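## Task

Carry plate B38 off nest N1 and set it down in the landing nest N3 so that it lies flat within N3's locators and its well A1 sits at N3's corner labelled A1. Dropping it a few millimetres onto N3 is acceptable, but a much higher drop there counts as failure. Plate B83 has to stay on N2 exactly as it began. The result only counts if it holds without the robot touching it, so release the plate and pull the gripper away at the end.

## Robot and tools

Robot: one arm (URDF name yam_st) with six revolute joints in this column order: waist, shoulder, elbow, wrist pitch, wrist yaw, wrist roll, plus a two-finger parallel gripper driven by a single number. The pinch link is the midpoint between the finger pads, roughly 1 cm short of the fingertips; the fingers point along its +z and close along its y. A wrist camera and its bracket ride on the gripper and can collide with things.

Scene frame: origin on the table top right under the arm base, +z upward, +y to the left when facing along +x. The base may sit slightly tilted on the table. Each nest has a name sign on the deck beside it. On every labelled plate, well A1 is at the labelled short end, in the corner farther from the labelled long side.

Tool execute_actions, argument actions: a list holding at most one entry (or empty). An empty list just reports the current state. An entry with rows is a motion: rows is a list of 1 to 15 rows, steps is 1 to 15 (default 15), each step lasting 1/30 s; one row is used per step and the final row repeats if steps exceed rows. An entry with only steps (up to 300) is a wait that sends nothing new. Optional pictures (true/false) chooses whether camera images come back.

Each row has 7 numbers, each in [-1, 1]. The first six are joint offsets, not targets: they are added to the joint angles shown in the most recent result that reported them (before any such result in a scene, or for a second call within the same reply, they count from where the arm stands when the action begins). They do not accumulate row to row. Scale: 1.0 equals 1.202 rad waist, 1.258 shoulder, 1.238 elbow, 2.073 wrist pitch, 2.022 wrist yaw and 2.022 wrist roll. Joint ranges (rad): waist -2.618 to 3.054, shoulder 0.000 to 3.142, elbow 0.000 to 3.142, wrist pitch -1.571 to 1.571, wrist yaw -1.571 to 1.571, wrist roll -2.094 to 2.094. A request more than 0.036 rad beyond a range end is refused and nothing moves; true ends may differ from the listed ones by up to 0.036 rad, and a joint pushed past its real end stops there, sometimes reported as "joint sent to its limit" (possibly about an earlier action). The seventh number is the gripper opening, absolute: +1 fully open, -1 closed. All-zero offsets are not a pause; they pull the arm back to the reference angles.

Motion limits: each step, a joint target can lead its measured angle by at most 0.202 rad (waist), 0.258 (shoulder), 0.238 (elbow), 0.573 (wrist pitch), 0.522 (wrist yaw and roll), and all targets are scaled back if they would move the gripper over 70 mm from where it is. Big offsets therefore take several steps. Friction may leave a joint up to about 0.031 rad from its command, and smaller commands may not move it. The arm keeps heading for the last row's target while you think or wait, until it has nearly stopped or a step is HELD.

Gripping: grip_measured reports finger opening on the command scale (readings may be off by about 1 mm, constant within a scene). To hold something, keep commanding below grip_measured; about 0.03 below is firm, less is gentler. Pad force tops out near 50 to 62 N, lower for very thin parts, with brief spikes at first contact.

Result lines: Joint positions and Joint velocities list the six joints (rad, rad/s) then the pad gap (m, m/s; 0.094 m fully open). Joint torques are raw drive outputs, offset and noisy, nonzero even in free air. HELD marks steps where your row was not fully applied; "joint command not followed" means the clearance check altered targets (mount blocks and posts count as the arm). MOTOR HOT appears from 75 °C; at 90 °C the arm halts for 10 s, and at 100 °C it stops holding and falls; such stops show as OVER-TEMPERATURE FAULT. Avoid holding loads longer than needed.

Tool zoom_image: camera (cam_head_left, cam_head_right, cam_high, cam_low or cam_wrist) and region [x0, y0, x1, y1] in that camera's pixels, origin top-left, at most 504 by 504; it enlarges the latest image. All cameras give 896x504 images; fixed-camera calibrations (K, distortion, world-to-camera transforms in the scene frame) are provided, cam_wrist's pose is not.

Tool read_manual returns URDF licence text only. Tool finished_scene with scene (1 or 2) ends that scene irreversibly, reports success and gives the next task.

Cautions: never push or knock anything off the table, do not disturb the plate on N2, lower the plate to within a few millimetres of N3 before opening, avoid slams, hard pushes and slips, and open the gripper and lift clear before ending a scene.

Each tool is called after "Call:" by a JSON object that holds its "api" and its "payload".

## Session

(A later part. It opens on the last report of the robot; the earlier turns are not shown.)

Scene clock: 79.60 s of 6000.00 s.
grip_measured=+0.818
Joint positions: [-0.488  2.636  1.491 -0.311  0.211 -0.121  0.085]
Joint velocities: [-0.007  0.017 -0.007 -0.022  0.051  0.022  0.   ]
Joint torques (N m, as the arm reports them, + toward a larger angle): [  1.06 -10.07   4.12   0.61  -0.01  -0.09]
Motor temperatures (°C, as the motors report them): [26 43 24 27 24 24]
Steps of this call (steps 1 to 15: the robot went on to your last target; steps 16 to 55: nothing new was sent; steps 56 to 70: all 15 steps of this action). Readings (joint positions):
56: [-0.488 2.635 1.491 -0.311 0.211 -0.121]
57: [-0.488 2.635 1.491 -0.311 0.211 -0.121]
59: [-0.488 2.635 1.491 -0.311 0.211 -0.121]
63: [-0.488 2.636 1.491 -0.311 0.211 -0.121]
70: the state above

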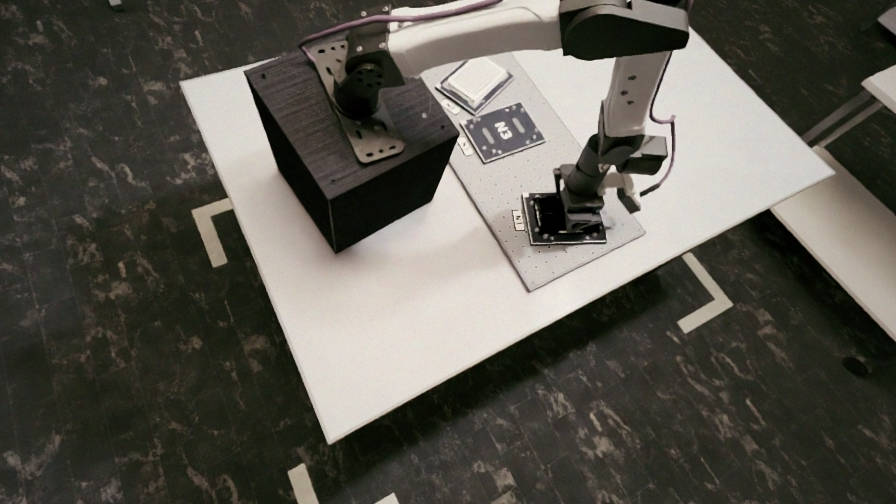

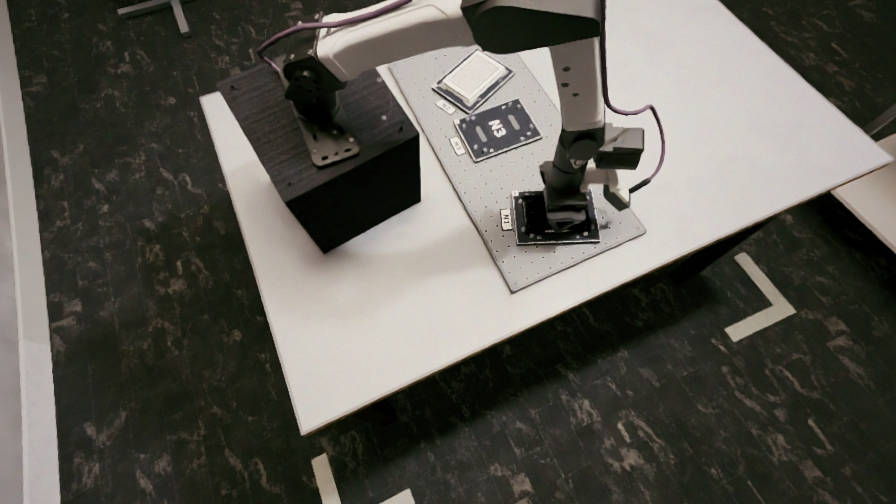

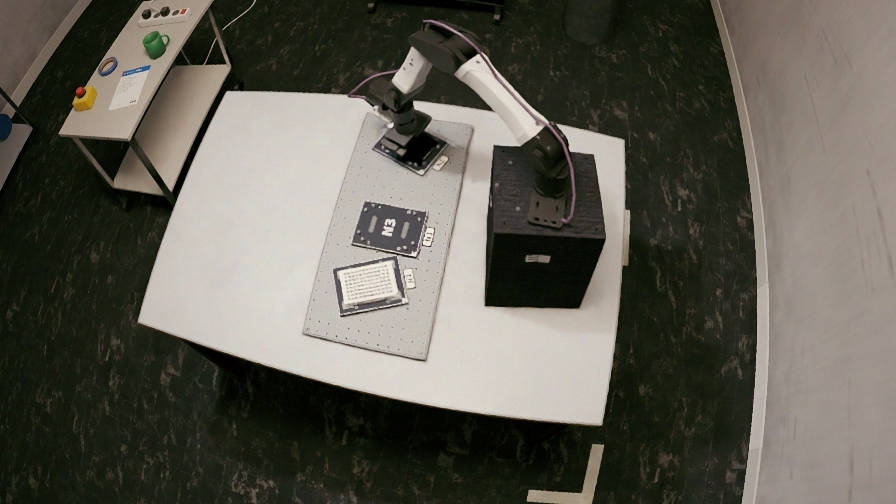

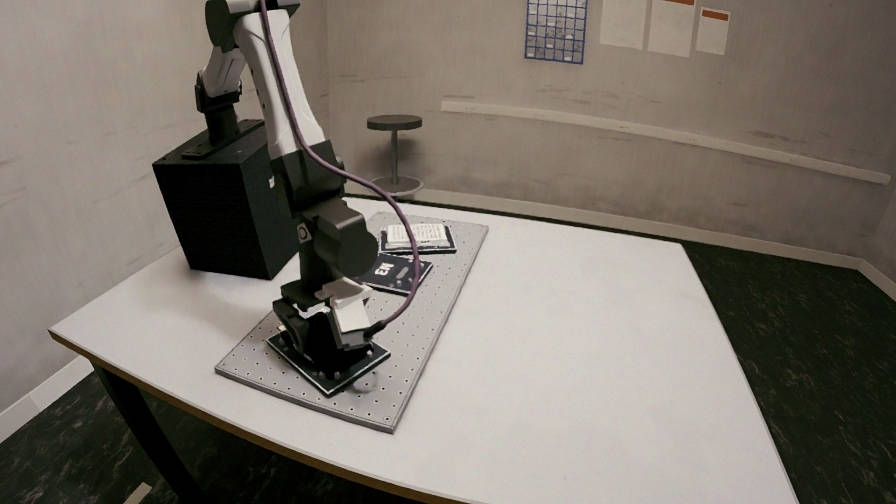

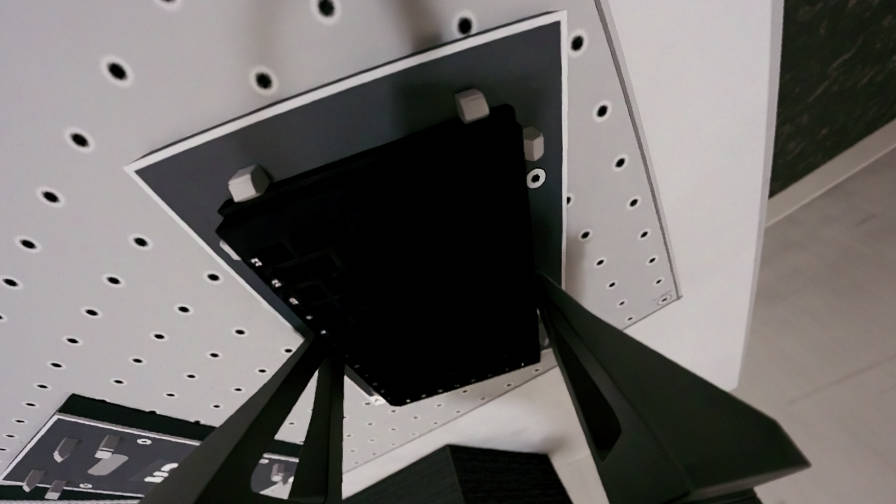

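Call:
{"api": "execute_actions", "payload": {"actions": [{"rows":[[0,-0.01,0,0,0,0,0.77],[0,-0.01,0,0,0,0,0.73],[0,-0.01,0,0,0,0,0.7],[0,-0.01,0,0,0,0,0.7],[0,-0.01,0,0,0,0,0.7],[0,-0.01,0,0,0,0,0.7],[0,-0.01,0,0,0,0,0.7],[0,-0.03,0,0,0,0,0.7],[0,-0.05,-0.005,-0.005,0,0,0.7],[0,-0.07,-0.01,-0.01,0,0,0.7],[0,-0.09,-0.015,-0.02,0,0,0.7],[0,-0.11,-0.02,-0.03,0,0,0.7],[0,-0.13,-0.03,-0.04,0,0,0.7],[0,-0.14,-0.04,-0.05,0,0,0.7]],"steps":15}]}}

Scene clock: 81.23 s of 6000.00 s.
grip_measured=+0.734
Joint positions: [-0.488  2.512  1.461 -0.376  0.211 -0.121  0.081]
Joint velocities: [ 0.002 -0.662 -0.051 -0.286  0.051 -0.007  0.001]
Joint torques (N m, as the arm reports them, + toward a larger angle): [  1.23 -13.85   3.5    0.61  -0.01  -0.09]
Motor temperatures (°C, as the motors report them): [26 43 24 27 24 24]
Steps of this call (steps 1 to 15: the robot went on to your last target; steps 16 to 34: nothing new was sent; steps 35 to 49: all 15 steps of this action). Readings (joint positions):
35: [-0.488 2.636 1.491 -0.311 0.211 -0.121]
36: [-0.488 2.636 1.491 -0.311 0.211 -0.121]
38: [-0.488 2.636 1.491 -0.310 0.211 -0.121]
42: [-0.488 2.634 1.491 -0.311 0.211 -0.121]
49: the state above

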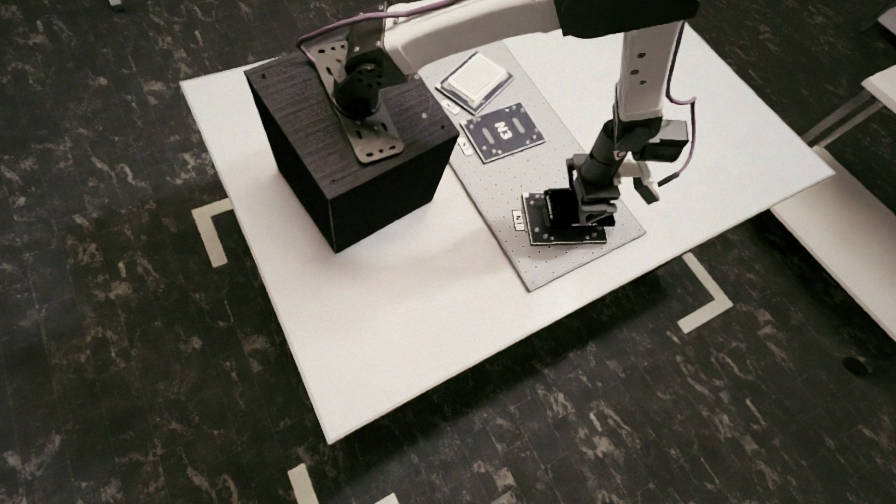

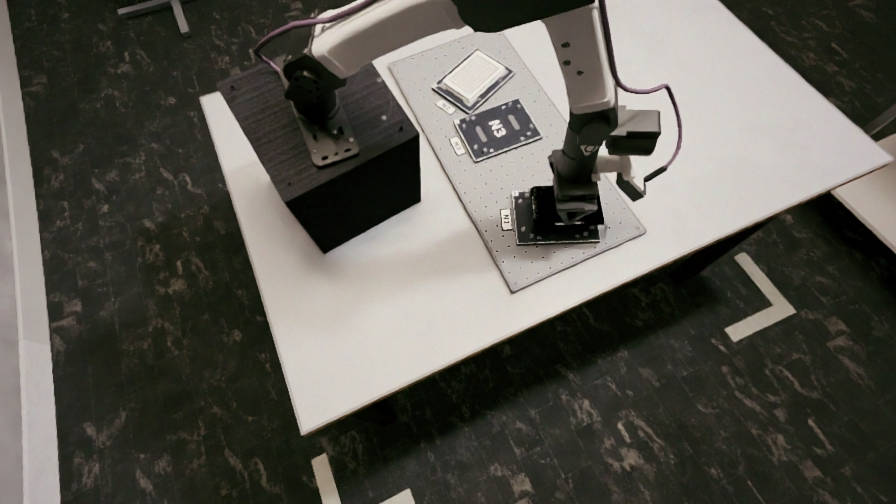

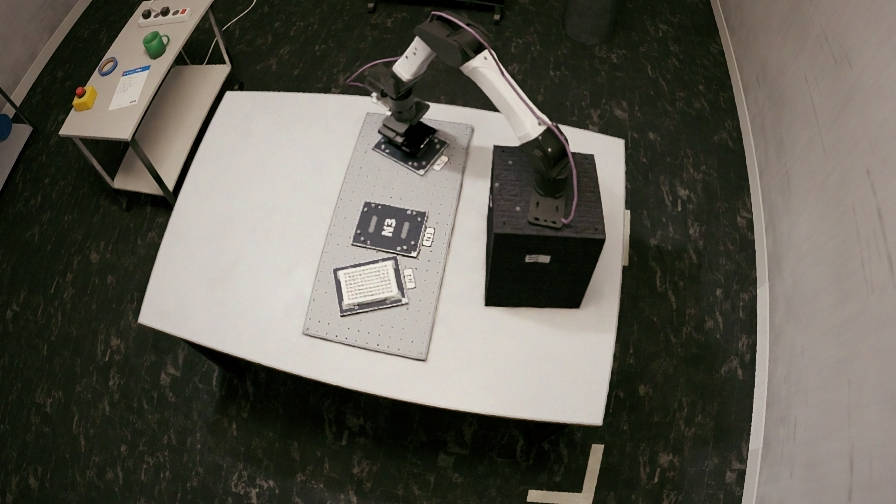

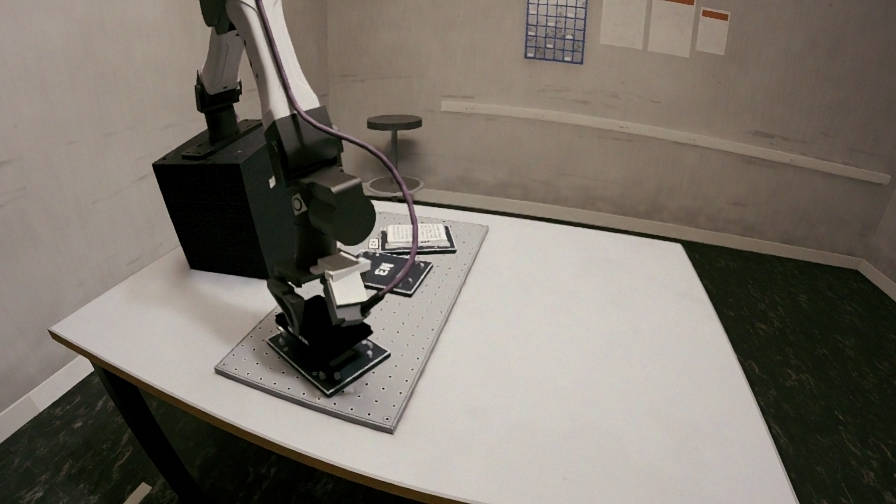

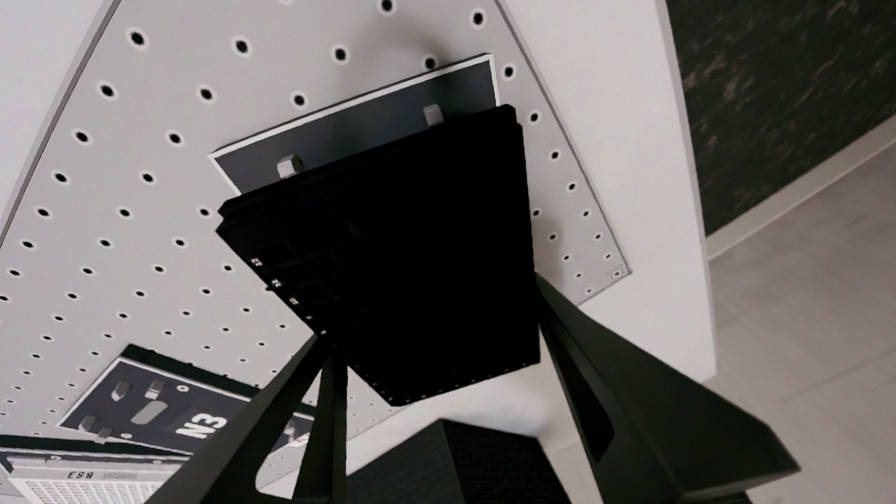

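Call:
{"api": "execute_actions", "payload": {"actions": [], "pictures": false}}

Scene clock: 85.80 s of 6000.00 s.
grip_measured=+0.734
Joint positions: [-0.488  2.46   1.457 -0.408  0.211 -0.121  0.081]
Joint velocities: [ 0.002 -0.032 -0.012 -0.051 -0.022  0.037  0.001]
Joint torques (N m, as the arm reports them, + toward a larger angle): [  1.04 -13.33   3.68   0.55   0.    -0.09]
Motor temperatures (°C, as the motors report them): [26 44 24 27 24 24]
Steps of this call (steps 1 to 30: the robot went on to your last target; steps 31 to 90: nothing new was sent; then 1.57 s passed at rest). Readings (joint positions):
1: [-0.488 2.492 1.461 -0.382 0.211 -0.121]
2: [-0.488 2.476 1.461 -0.383 0.211 -0.121]
4: [-0.488 2.460 1.461 -0.383 0.211 -0.121]
8: [-0.488 2.460 1.459 -0.396 0.211 -0.121]
90: the state above
The arm was judged still, so your last target was given up. Only a new action makes it travel on or press farther. Fingers that are still opening or closing keep moving.

Call:
{"api": "execute_actions", "payload": {"actions": [{"rows":[[0.04,0,-0.01,0,0,0.01,0.7],[0.08,0,-0.02,0.005,0,0.02,0.7],[0.12,0,-0.035,0.01,0,0.03,0.7],[0.16,0.005,-0.05,0.015,0.005,0.04,0.7],[0.2,0.01,-0.065,0.02,0.005,0.05,0.7],[0.24,0.015,-0.08,0.025,0.005,0.06,0.7],[0.28,0.02,-0.095,0.03,0.01,0.07,0.7],[0.32,0.025,-0.11,0.035,0.01,0.08,0.7],[0.36,0.03,-0.125,0.04,0.01,0.09,0.7],[0.4,0.035,-0.14,0.045,0.015,0.1,0.7],[0.44,0.04,-0.15,0.05,0.015,0.11,0.7],[0.47,0.045,-0.16,0.053,0.018,0.12,0.7],[0.5,0.05,-0.17,0.055,0.018,0.127,0.7],[0.52,0.054,-0.177,0.057,0.018,0.132,0.7],[0.535,0.056,-0.177,0.057,0.018,0.132,0.7]],"steps":15}], "pictures": false}}

Call:
{"api": "execute_actions", "payload": {"actions": [{"steps":15}]}}

Call:
{"api": "zoom_image", "payload": {"camera": "cam_head_left", "region": [420, 30, 640, 200]}}

Call:
{"api": "zoom_image", "payload": {"camera": "cam_low", "region": [300, 180, 480, 320]}}

Call:
{"api": "zoom_image", "payload": {"camera": "cam_high", "region": [320, 150, 480, 280]}}

Scene clock: 93.10 s of 6000.00 s.
grip_measured=+0.734
Joint positions: [ 0.141  2.501  1.272 -0.304  0.23   0.078  0.081]
Joint velocities: [ 0.891  0.271 -0.335  0.037 -0.022  0.344  0.001]
Joint torques (N m, as the arm reports them, + toward a larger angle): [ -1.74 -11.26   3.31   0.71   0.21   0.05]
Motor temperatures (°C, as the motors report them): [26 46 24 27 24 24]
Steps of this call (steps 1 to 90: nothing new was sent; then 3.80 s passed at rest; steps 91 to 105: all 15 steps of this action). Readings (joint positions):
91: [-0.484 2.460 1.457 -0.408 0.212 -0.119]
92: [-0.473 2.460 1.457 -0.408 0.214 -0.113]
94: [-0.419 2.460 1.445 -0.394 0.223 -0.092]
98: [-0.216 2.460 1.386 -0.360 0.227 -0.040]
105: the state above

Scene clock: 93.60 s of 6000.00 s.
grip_measured=+0.734
Joint positions: [ 0.157  2.526  1.246 -0.299  0.238  0.134  0.081]
Joint velocities: [-0.002  0.012  0.002 -0.037  0.007 -0.081  0.001]
Joint torques (N m, as the arm reports them, + toward a larger angle): [  1.19 -11.63   3.24   0.52   0.13   0.02]
Motor temperatures (°C, as the motors report them): [26 46 24 27 24 24]
Steps of this call (steps 1 to 15: the robot went on to your last target). Readings (joint positions):
1: [0.166 2.510 1.262 -0.304 0.229 0.089]
2: [0.180 2.517 1.255 -0.304 0.228 0.097]
4: [0.181 2.526 1.247 -0.305 0.229 0.110]
8: [0.160 2.526 1.246 -0.300 0.235 0.126]
15: the state above

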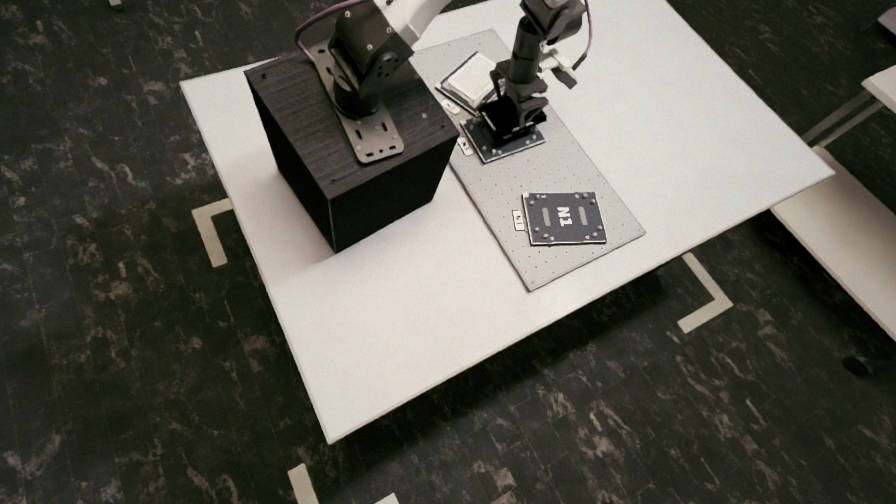

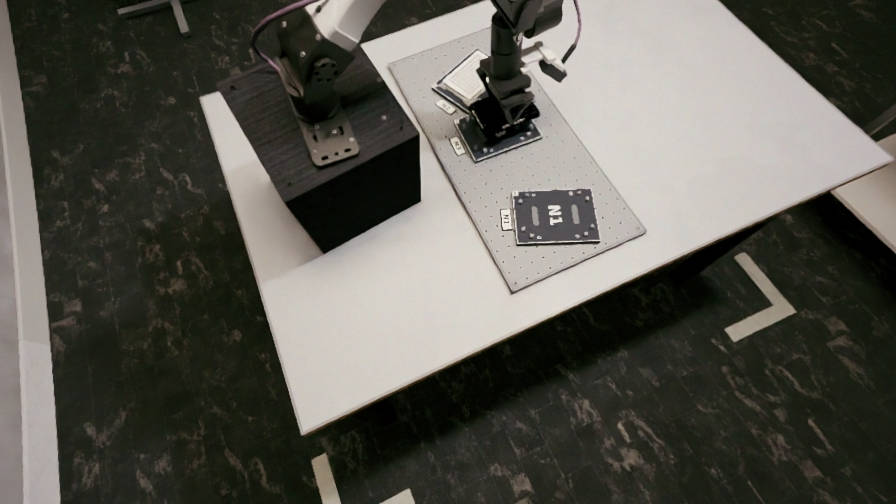

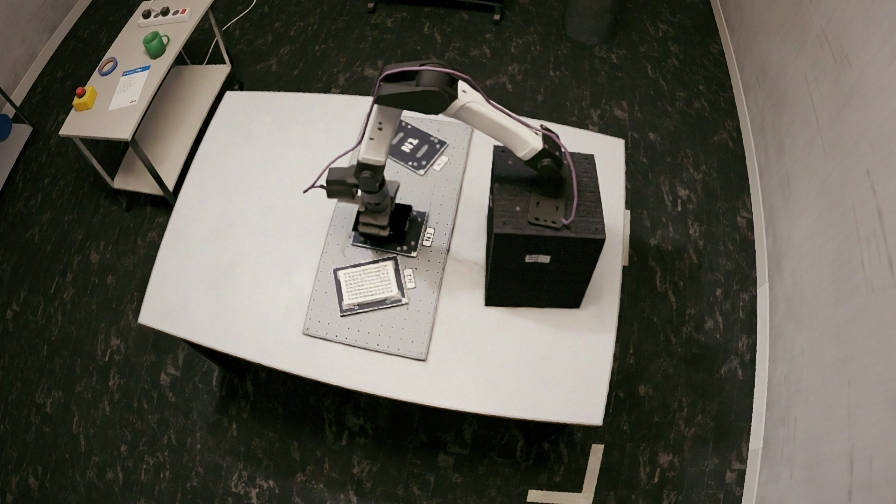

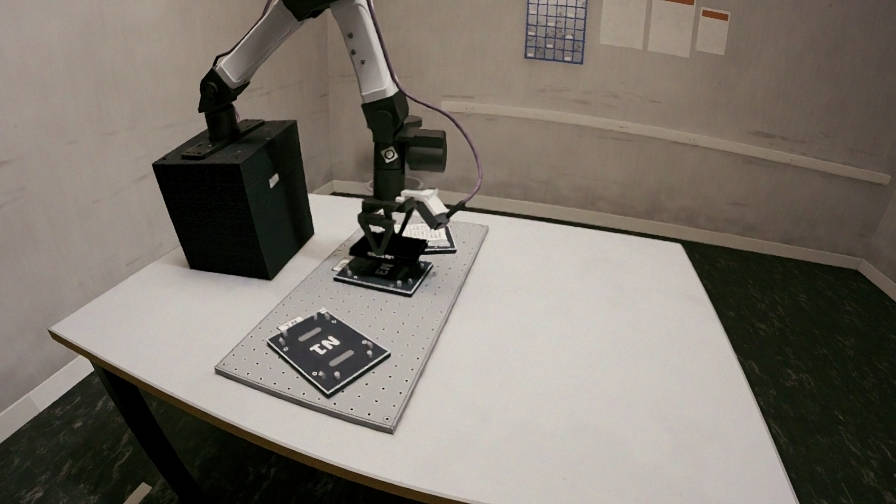

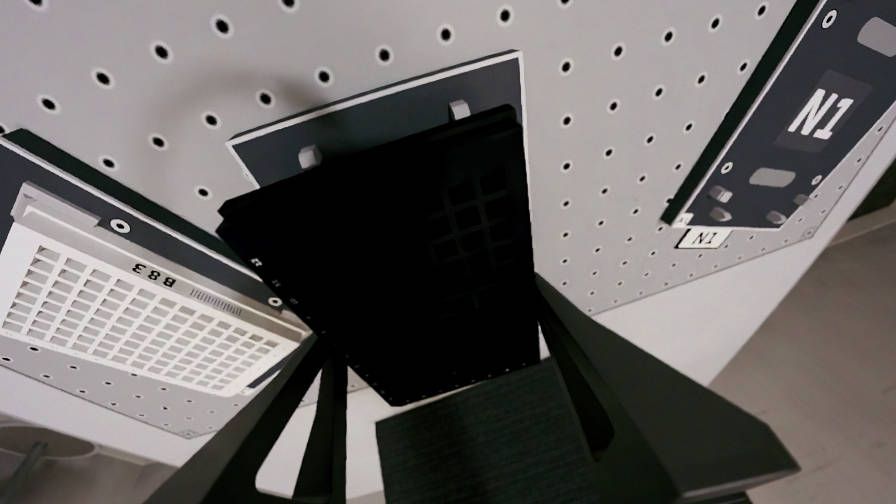

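Region (420, 30, 640, 200) of cam_head_left's 896x504 image, scaled by 2.291, with more detail than that image has; it fills the top 389 rows of this view, and the rest is white.

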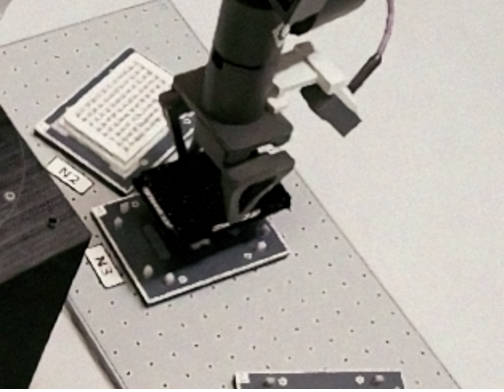

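Region (300, 180, 480, 320) of cam_low's 896x504 image, scaled by 2.800, with more detail than that image has.

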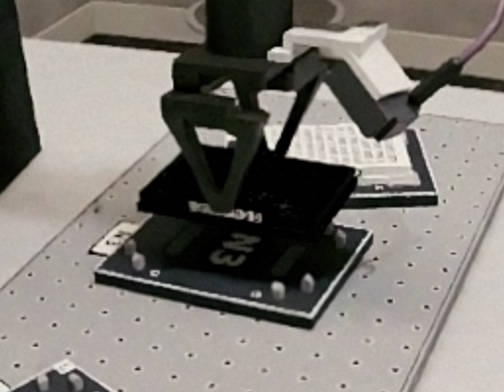

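Region (320, 150, 480, 280) of cam_high's 896x504 image, scaled by 3.150, with more detail than that image has; it fills the top 410 rows of this view, and the rest is white.

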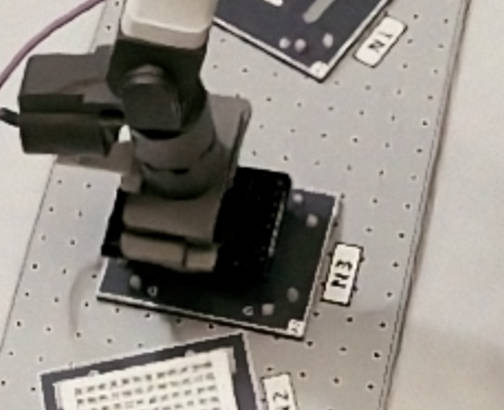

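Call:
{"api": "execute_actions", "payload": {"actions": [{"rows":[[-0.003,0.015,0.003,0.005,0,0,0.7],[-0.006,0.03,0.006,0.01,0,0.004,0.7],[-0.009,0.045,0.01,0.017,0,0.008,0.7],[-0.012,0.06,0.013,0.023,0,0.01,0.7],[-0.015,0.075,0.016,0.03,0,0.01,0.7],[-0.018,0.09,0.02,0.036,0,0.01,0.7],[-0.02,0.105,0.023,0.042,0,0.01,0.7],[-0.02,0.12,0.026,0.047,0,0.01,0.7]],"steps":15}]}}

Call:
{"api": "zoom_image", "payload": {"camera": "cam_head_left", "region": [440, 60, 600, 190]}}

Call:
{"api": "zoom_image", "payload": {"camera": "cam_low", "region": [310, 200, 460, 320]}}

Call:
{"api": "zoom_image", "payload": {"camera": "cam_high", "region": [330, 170, 460, 280]}}

Scene clock: 97.97 s of 6000.00 s.
grip_measured=+0.734
Joint positions: [ 0.14   2.644  1.263 -0.234  0.239  0.144  0.081]
Joint velocities: [-0.007 -0.002 -0.002  0.007  0.007 -0.007  0.002]
Joint torques (N m, as the arm reports them, + toward a larger angle): [ 0.91 -9.31  4.2   0.7   0.03  0.02]
Motor temperatures (°C, as the motors report them): [26 46 24 27 24 24]
Steps of this call (steps 1 to 15: the robot went on to your last target; steps 16 to 90: nothing new was sent; then 0.87 s passed at rest; steps 91 to 105: all 15 steps of this action). Readings (joint positions):
91: [0.157 2.526 1.246 -0.299 0.238 0.136]
92: [0.157 2.528 1.246 -0.297 0.238 0.136]
94: [0.155 2.542 1.246 -0.282 0.238 0.138]
98: [0.143 2.617 1.258 -0.243 0.238 0.142]
105: the state above

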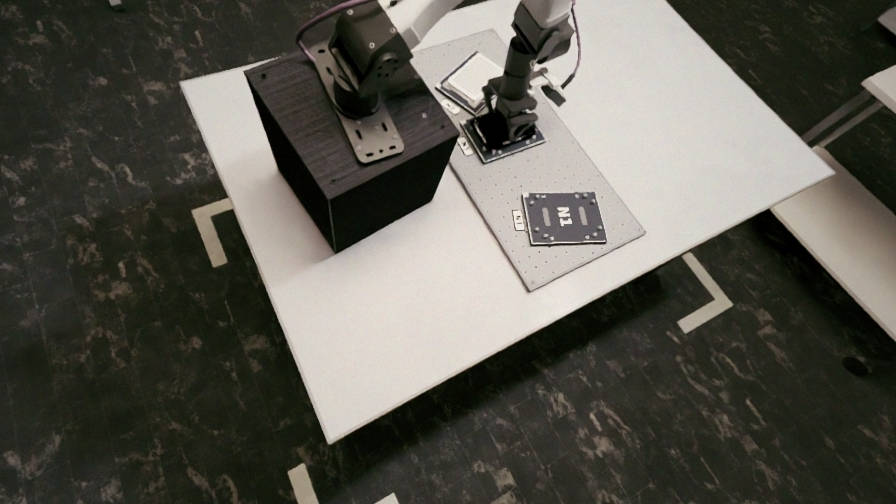

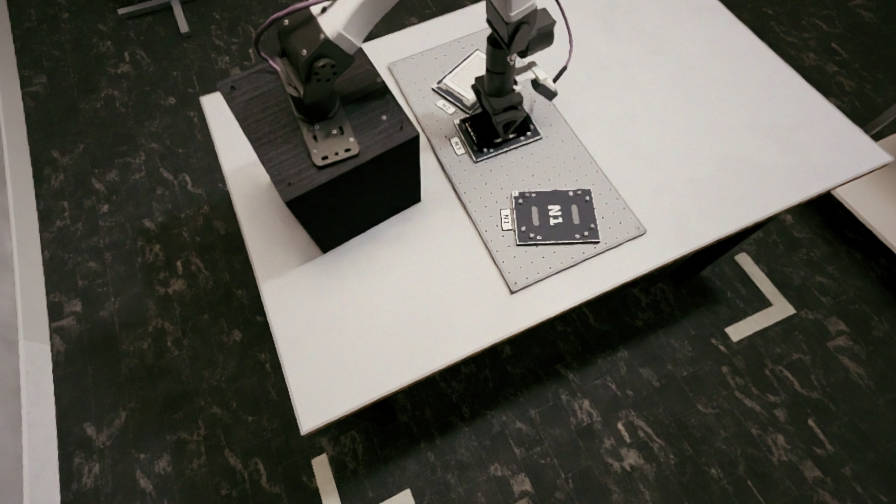

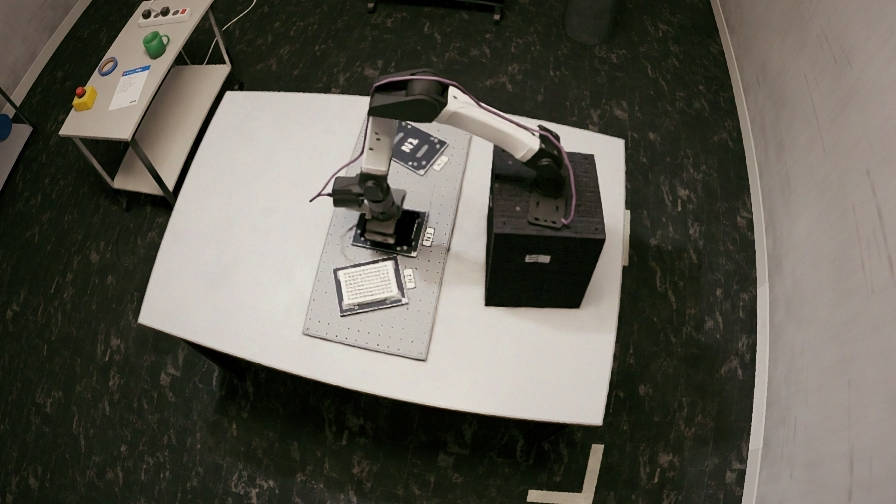

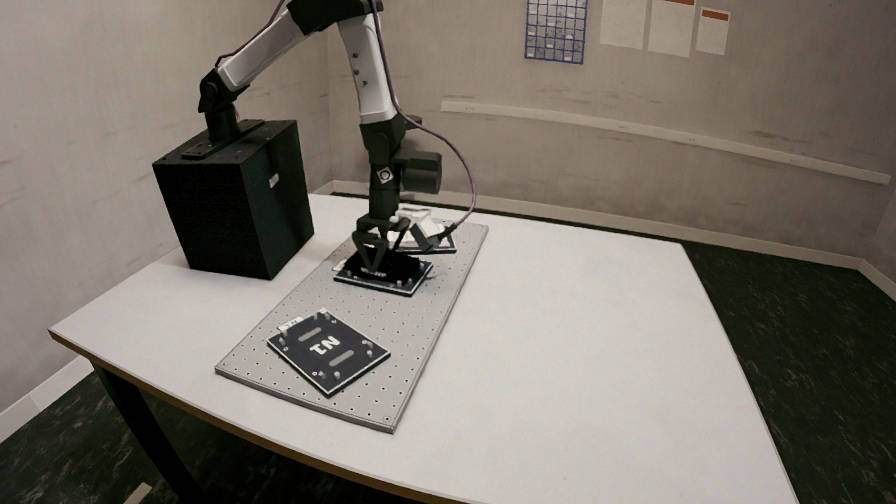

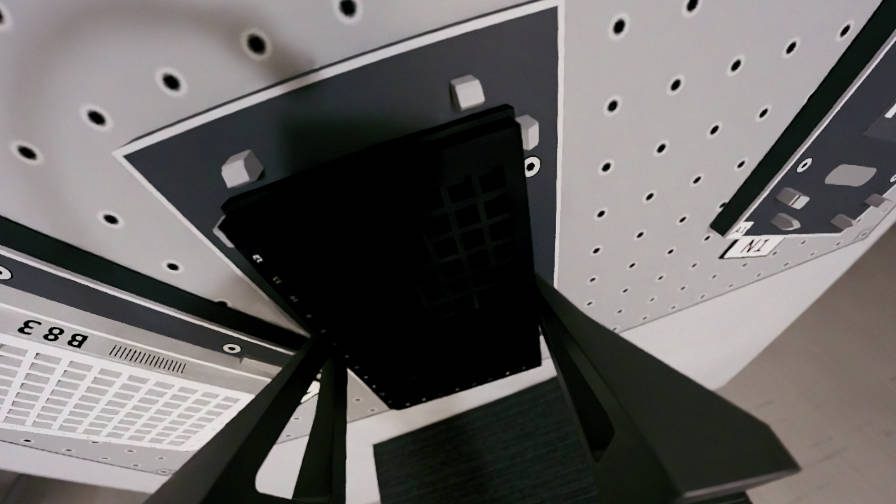

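Region (440, 60, 600, 190) of cam_head_left's 896x504 image, scaled by 3.150, with more detail than that image has; it fills the top 410 rows of this view, and the rest is white.

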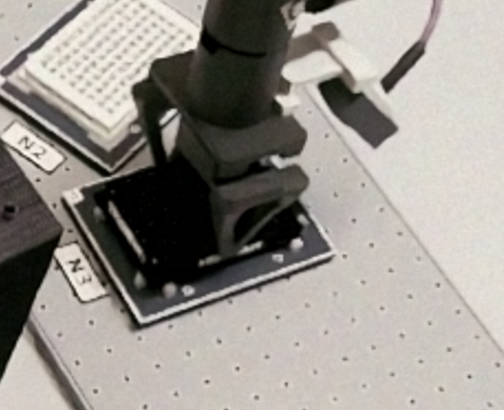

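Region (310, 200, 460, 320) of cam_low's 896x504 image, scaled by 3.360, with more detail than that image has; it fills the top 403 rows of this view, and the rest is white.

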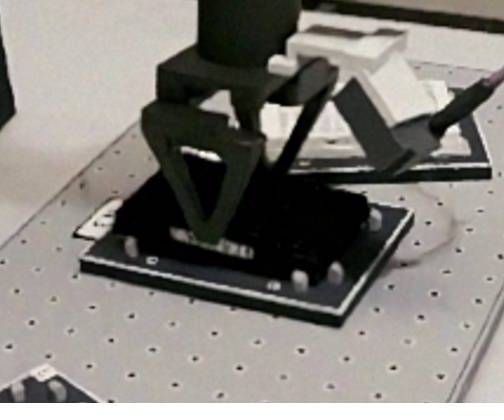

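Region (330, 170, 460, 280) of cam_high's 896x504 image, scaled by 3.877, with more detail than that image has; it fills the top 426 rows of this view, and the rest is white.

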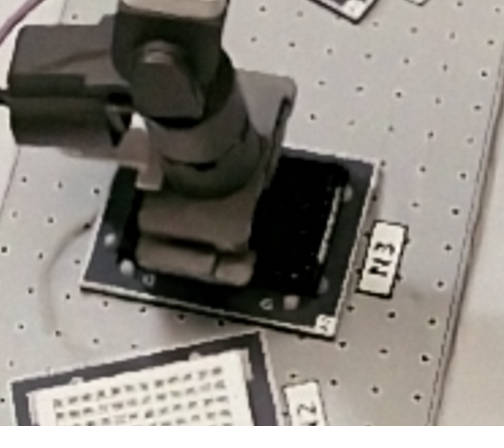

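Call:
{"api": "execute_actions", "payload": {"actions": [{"rows":[[0,-0.015,0,0,0,0,0.7],[0,-0.03,0,0,0,0,0.7],[0,-0.03,0,0,0,0,0.7],[0,-0.03,0.01,-0.005,0,0,0.7],[0.005,-0.03,0.02,-0.01,0,0,0.7],[0.01,-0.03,0.03,-0.018,0,0,0.7]],"steps":15}]}}

Call:
{"api": "zoom_image", "payload": {"camera": "cam_high", "region": [330, 170, 460, 280]}}

Scene clock: 101.93 s of 6000.00 s.
grip_measured=+0.734
Joint positions: [ 0.143  2.635  1.28  -0.263  0.241  0.144  0.081]
Joint velocities: [-0.012  0.007 -0.007  0.007 -0.007 -0.051  0.   ]
Joint torques (N m, as the arm reports them, + toward a larger angle): [  1.96 -14.27   4.73   0.28   0.    -0.08]
Motor temperatures (°C, as the motors report them): [26 45 24 27 24 24]
Steps of this call (steps 1 to 15: the robot went on to your last target; steps 16 to 90: nothing new was sent; then 0.47 s passed at rest; steps 91 to 105: all 15 steps of this action). Readings (joint positions):
91: [0.140 2.642 1.263 -0.236 0.239 0.144]
92: [0.140 2.640 1.263 -0.237 0.239 0.144]
94: [0.140 2.637 1.263 -0.240 0.239 0.144]
98: [0.142 2.635 1.275 -0.256 0.240 0.144]
105: the state above

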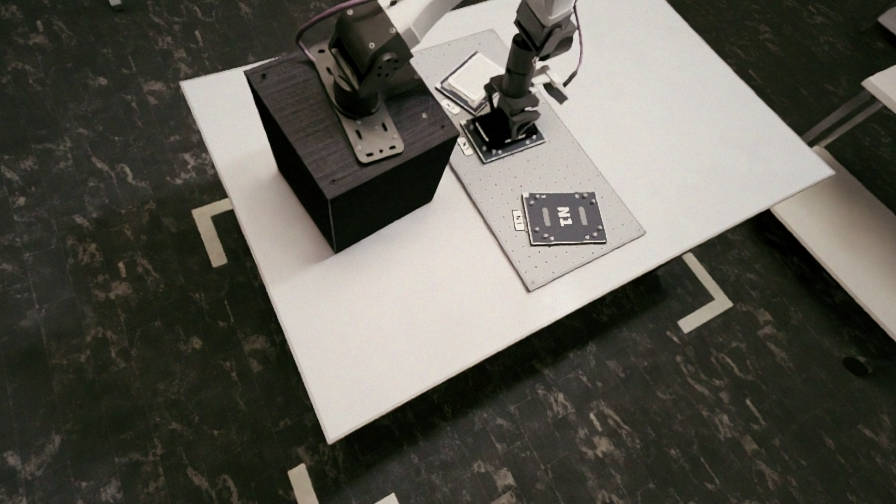

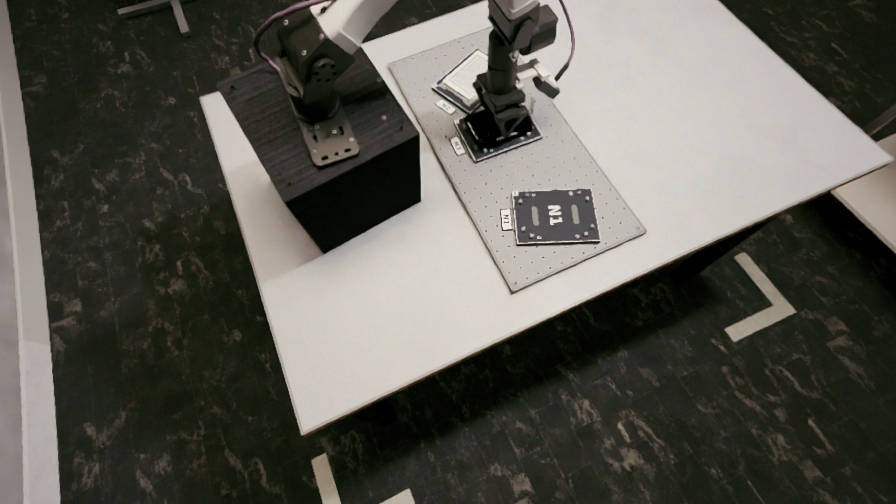

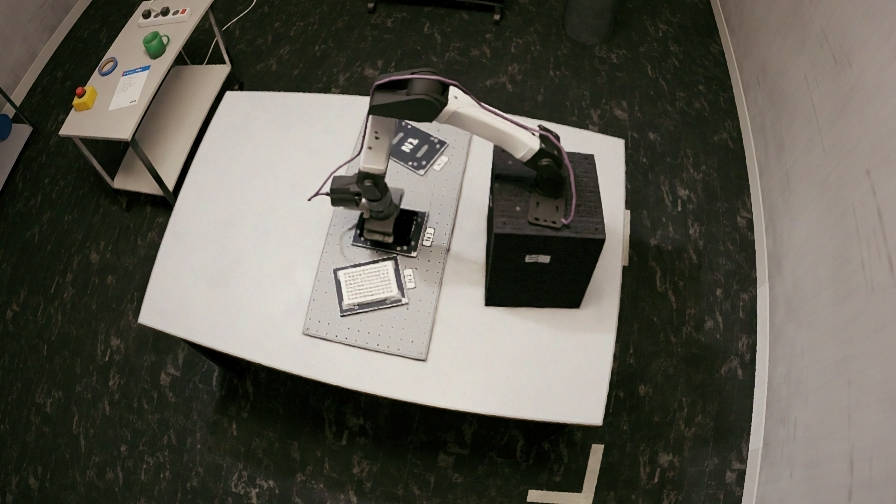

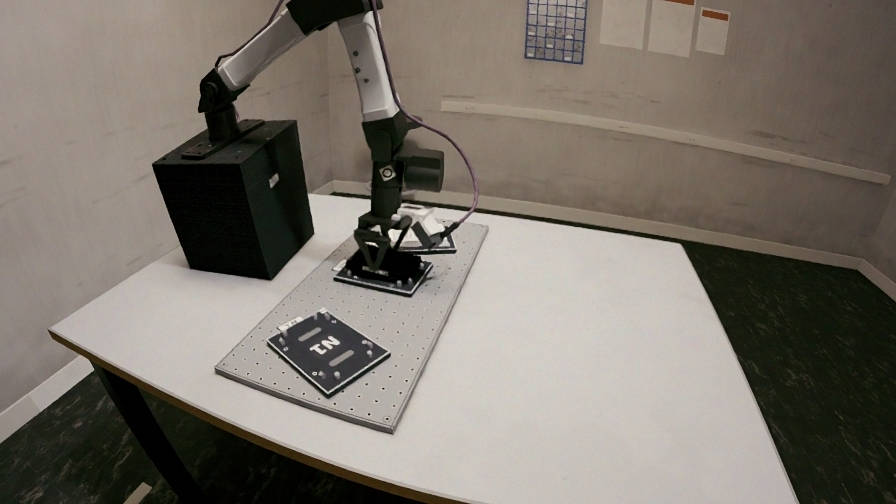

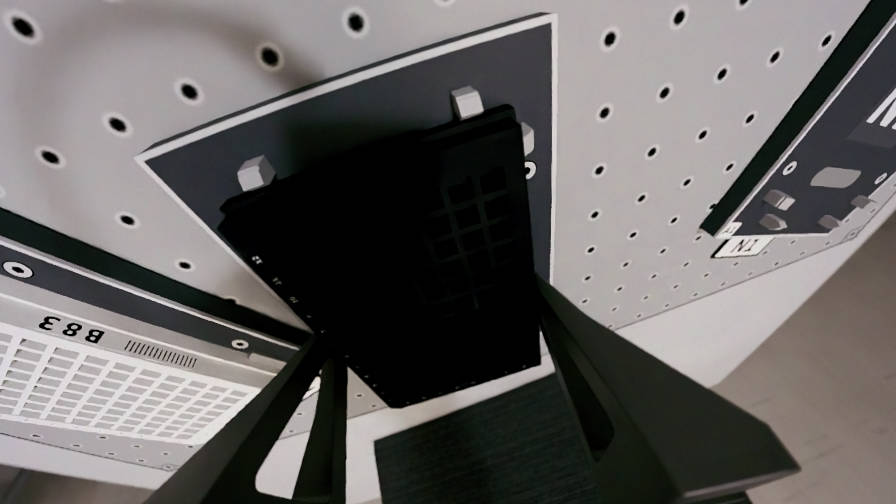

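Region (330, 170, 460, 280) of cam_high's 896x504 image, scaled by 3.877, with more detail than that image has; it fills the top 426 rows of this view, and the rest is white.

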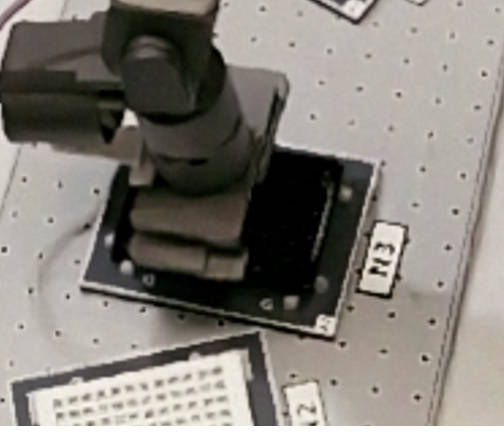

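Call:
{"api": "execute_actions", "payload": {"actions": [{"rows":[[0.004,0,0.01,0,0,0,0.7],[0.008,0,0.02,0,0,0,0.7],[0.012,0,0.028,0,0,0,0.7]],"steps":12}]}}

Scene clock: 105.70 s of 6000.00 s.
grip_measured=+0.734
Joint positions: [ 0.144  2.635  1.289 -0.277  0.243  0.144  0.081]
Joint velocities: [ 0.002  0.002 -0.017 -0.066  0.007 -0.037  0.   ]
Joint torques (N m, as the arm reports them, + toward a larger angle): [  2.16 -12.13   5.3    0.52  -0.01  -0.09]
Motor temperatures (°C, as the motors report them): [26 46 24 27 24 24]
Steps of this call (steps 1 to 15: the robot went on to your last target; steps 16 to 90: nothing new was sent; then 0.37 s passed at rest; steps 91 to 102: all 12 steps of this action). Readings (joint positions):
91: [0.143 2.635 1.280 -0.263 0.241 0.144]
92: [0.143 2.635 1.280 -0.263 0.241 0.144]
94: [0.143 2.635 1.285 -0.269 0.242 0.144]
98: [0.144 2.635 1.288 -0.276 0.243 0.144]
102: the state above

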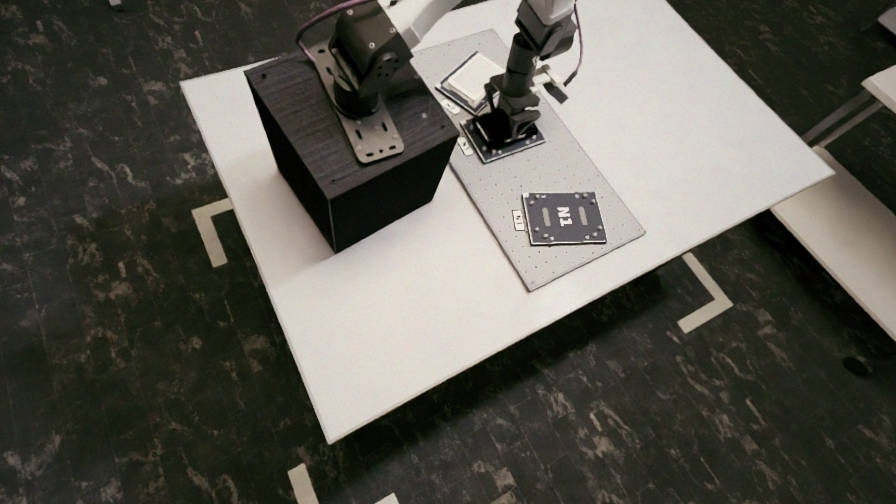

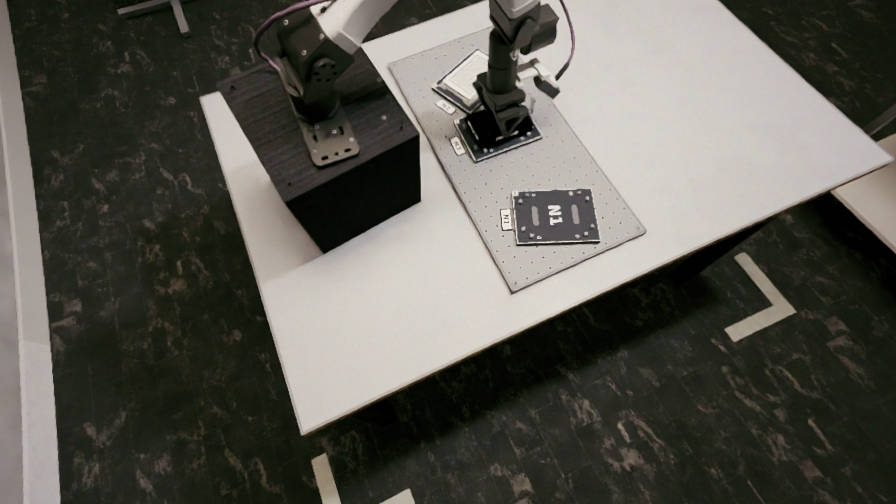

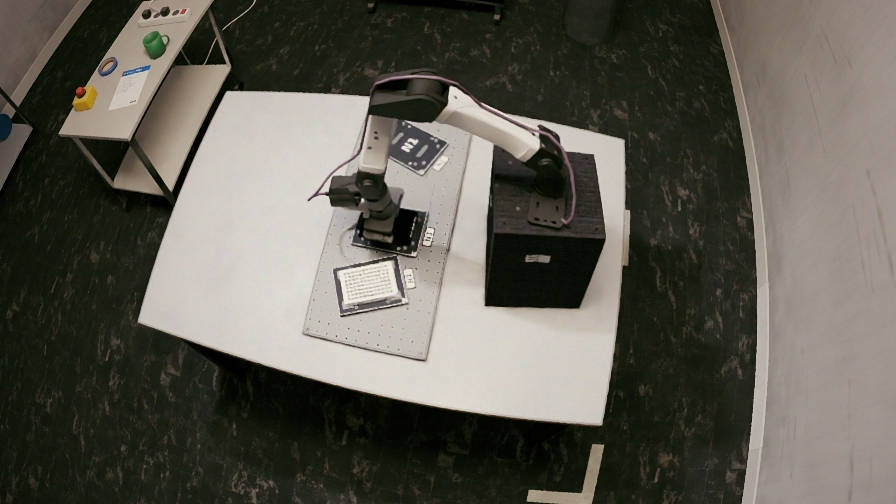

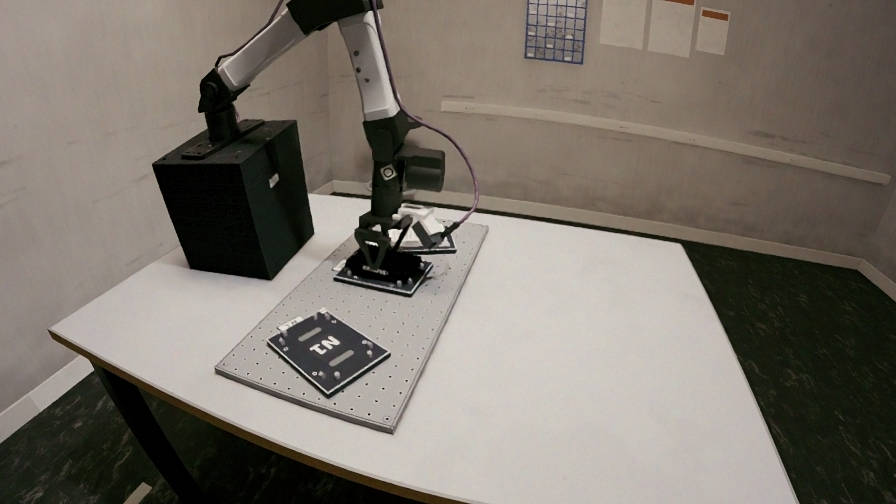

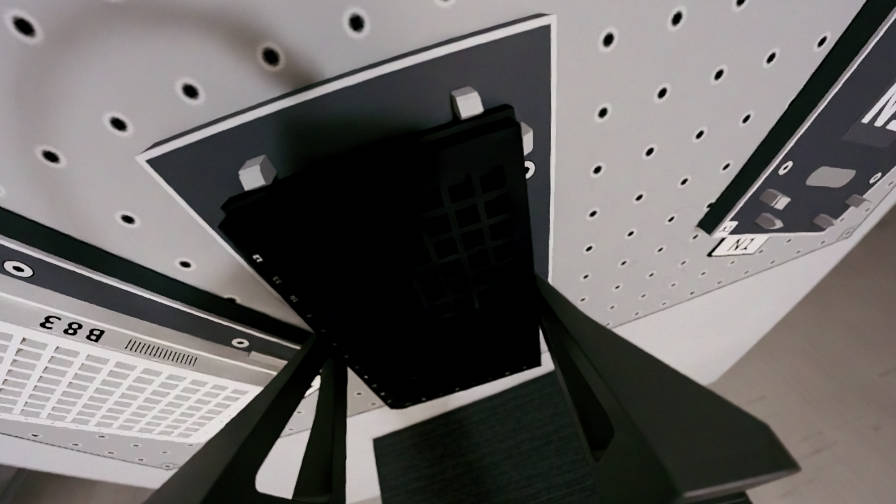

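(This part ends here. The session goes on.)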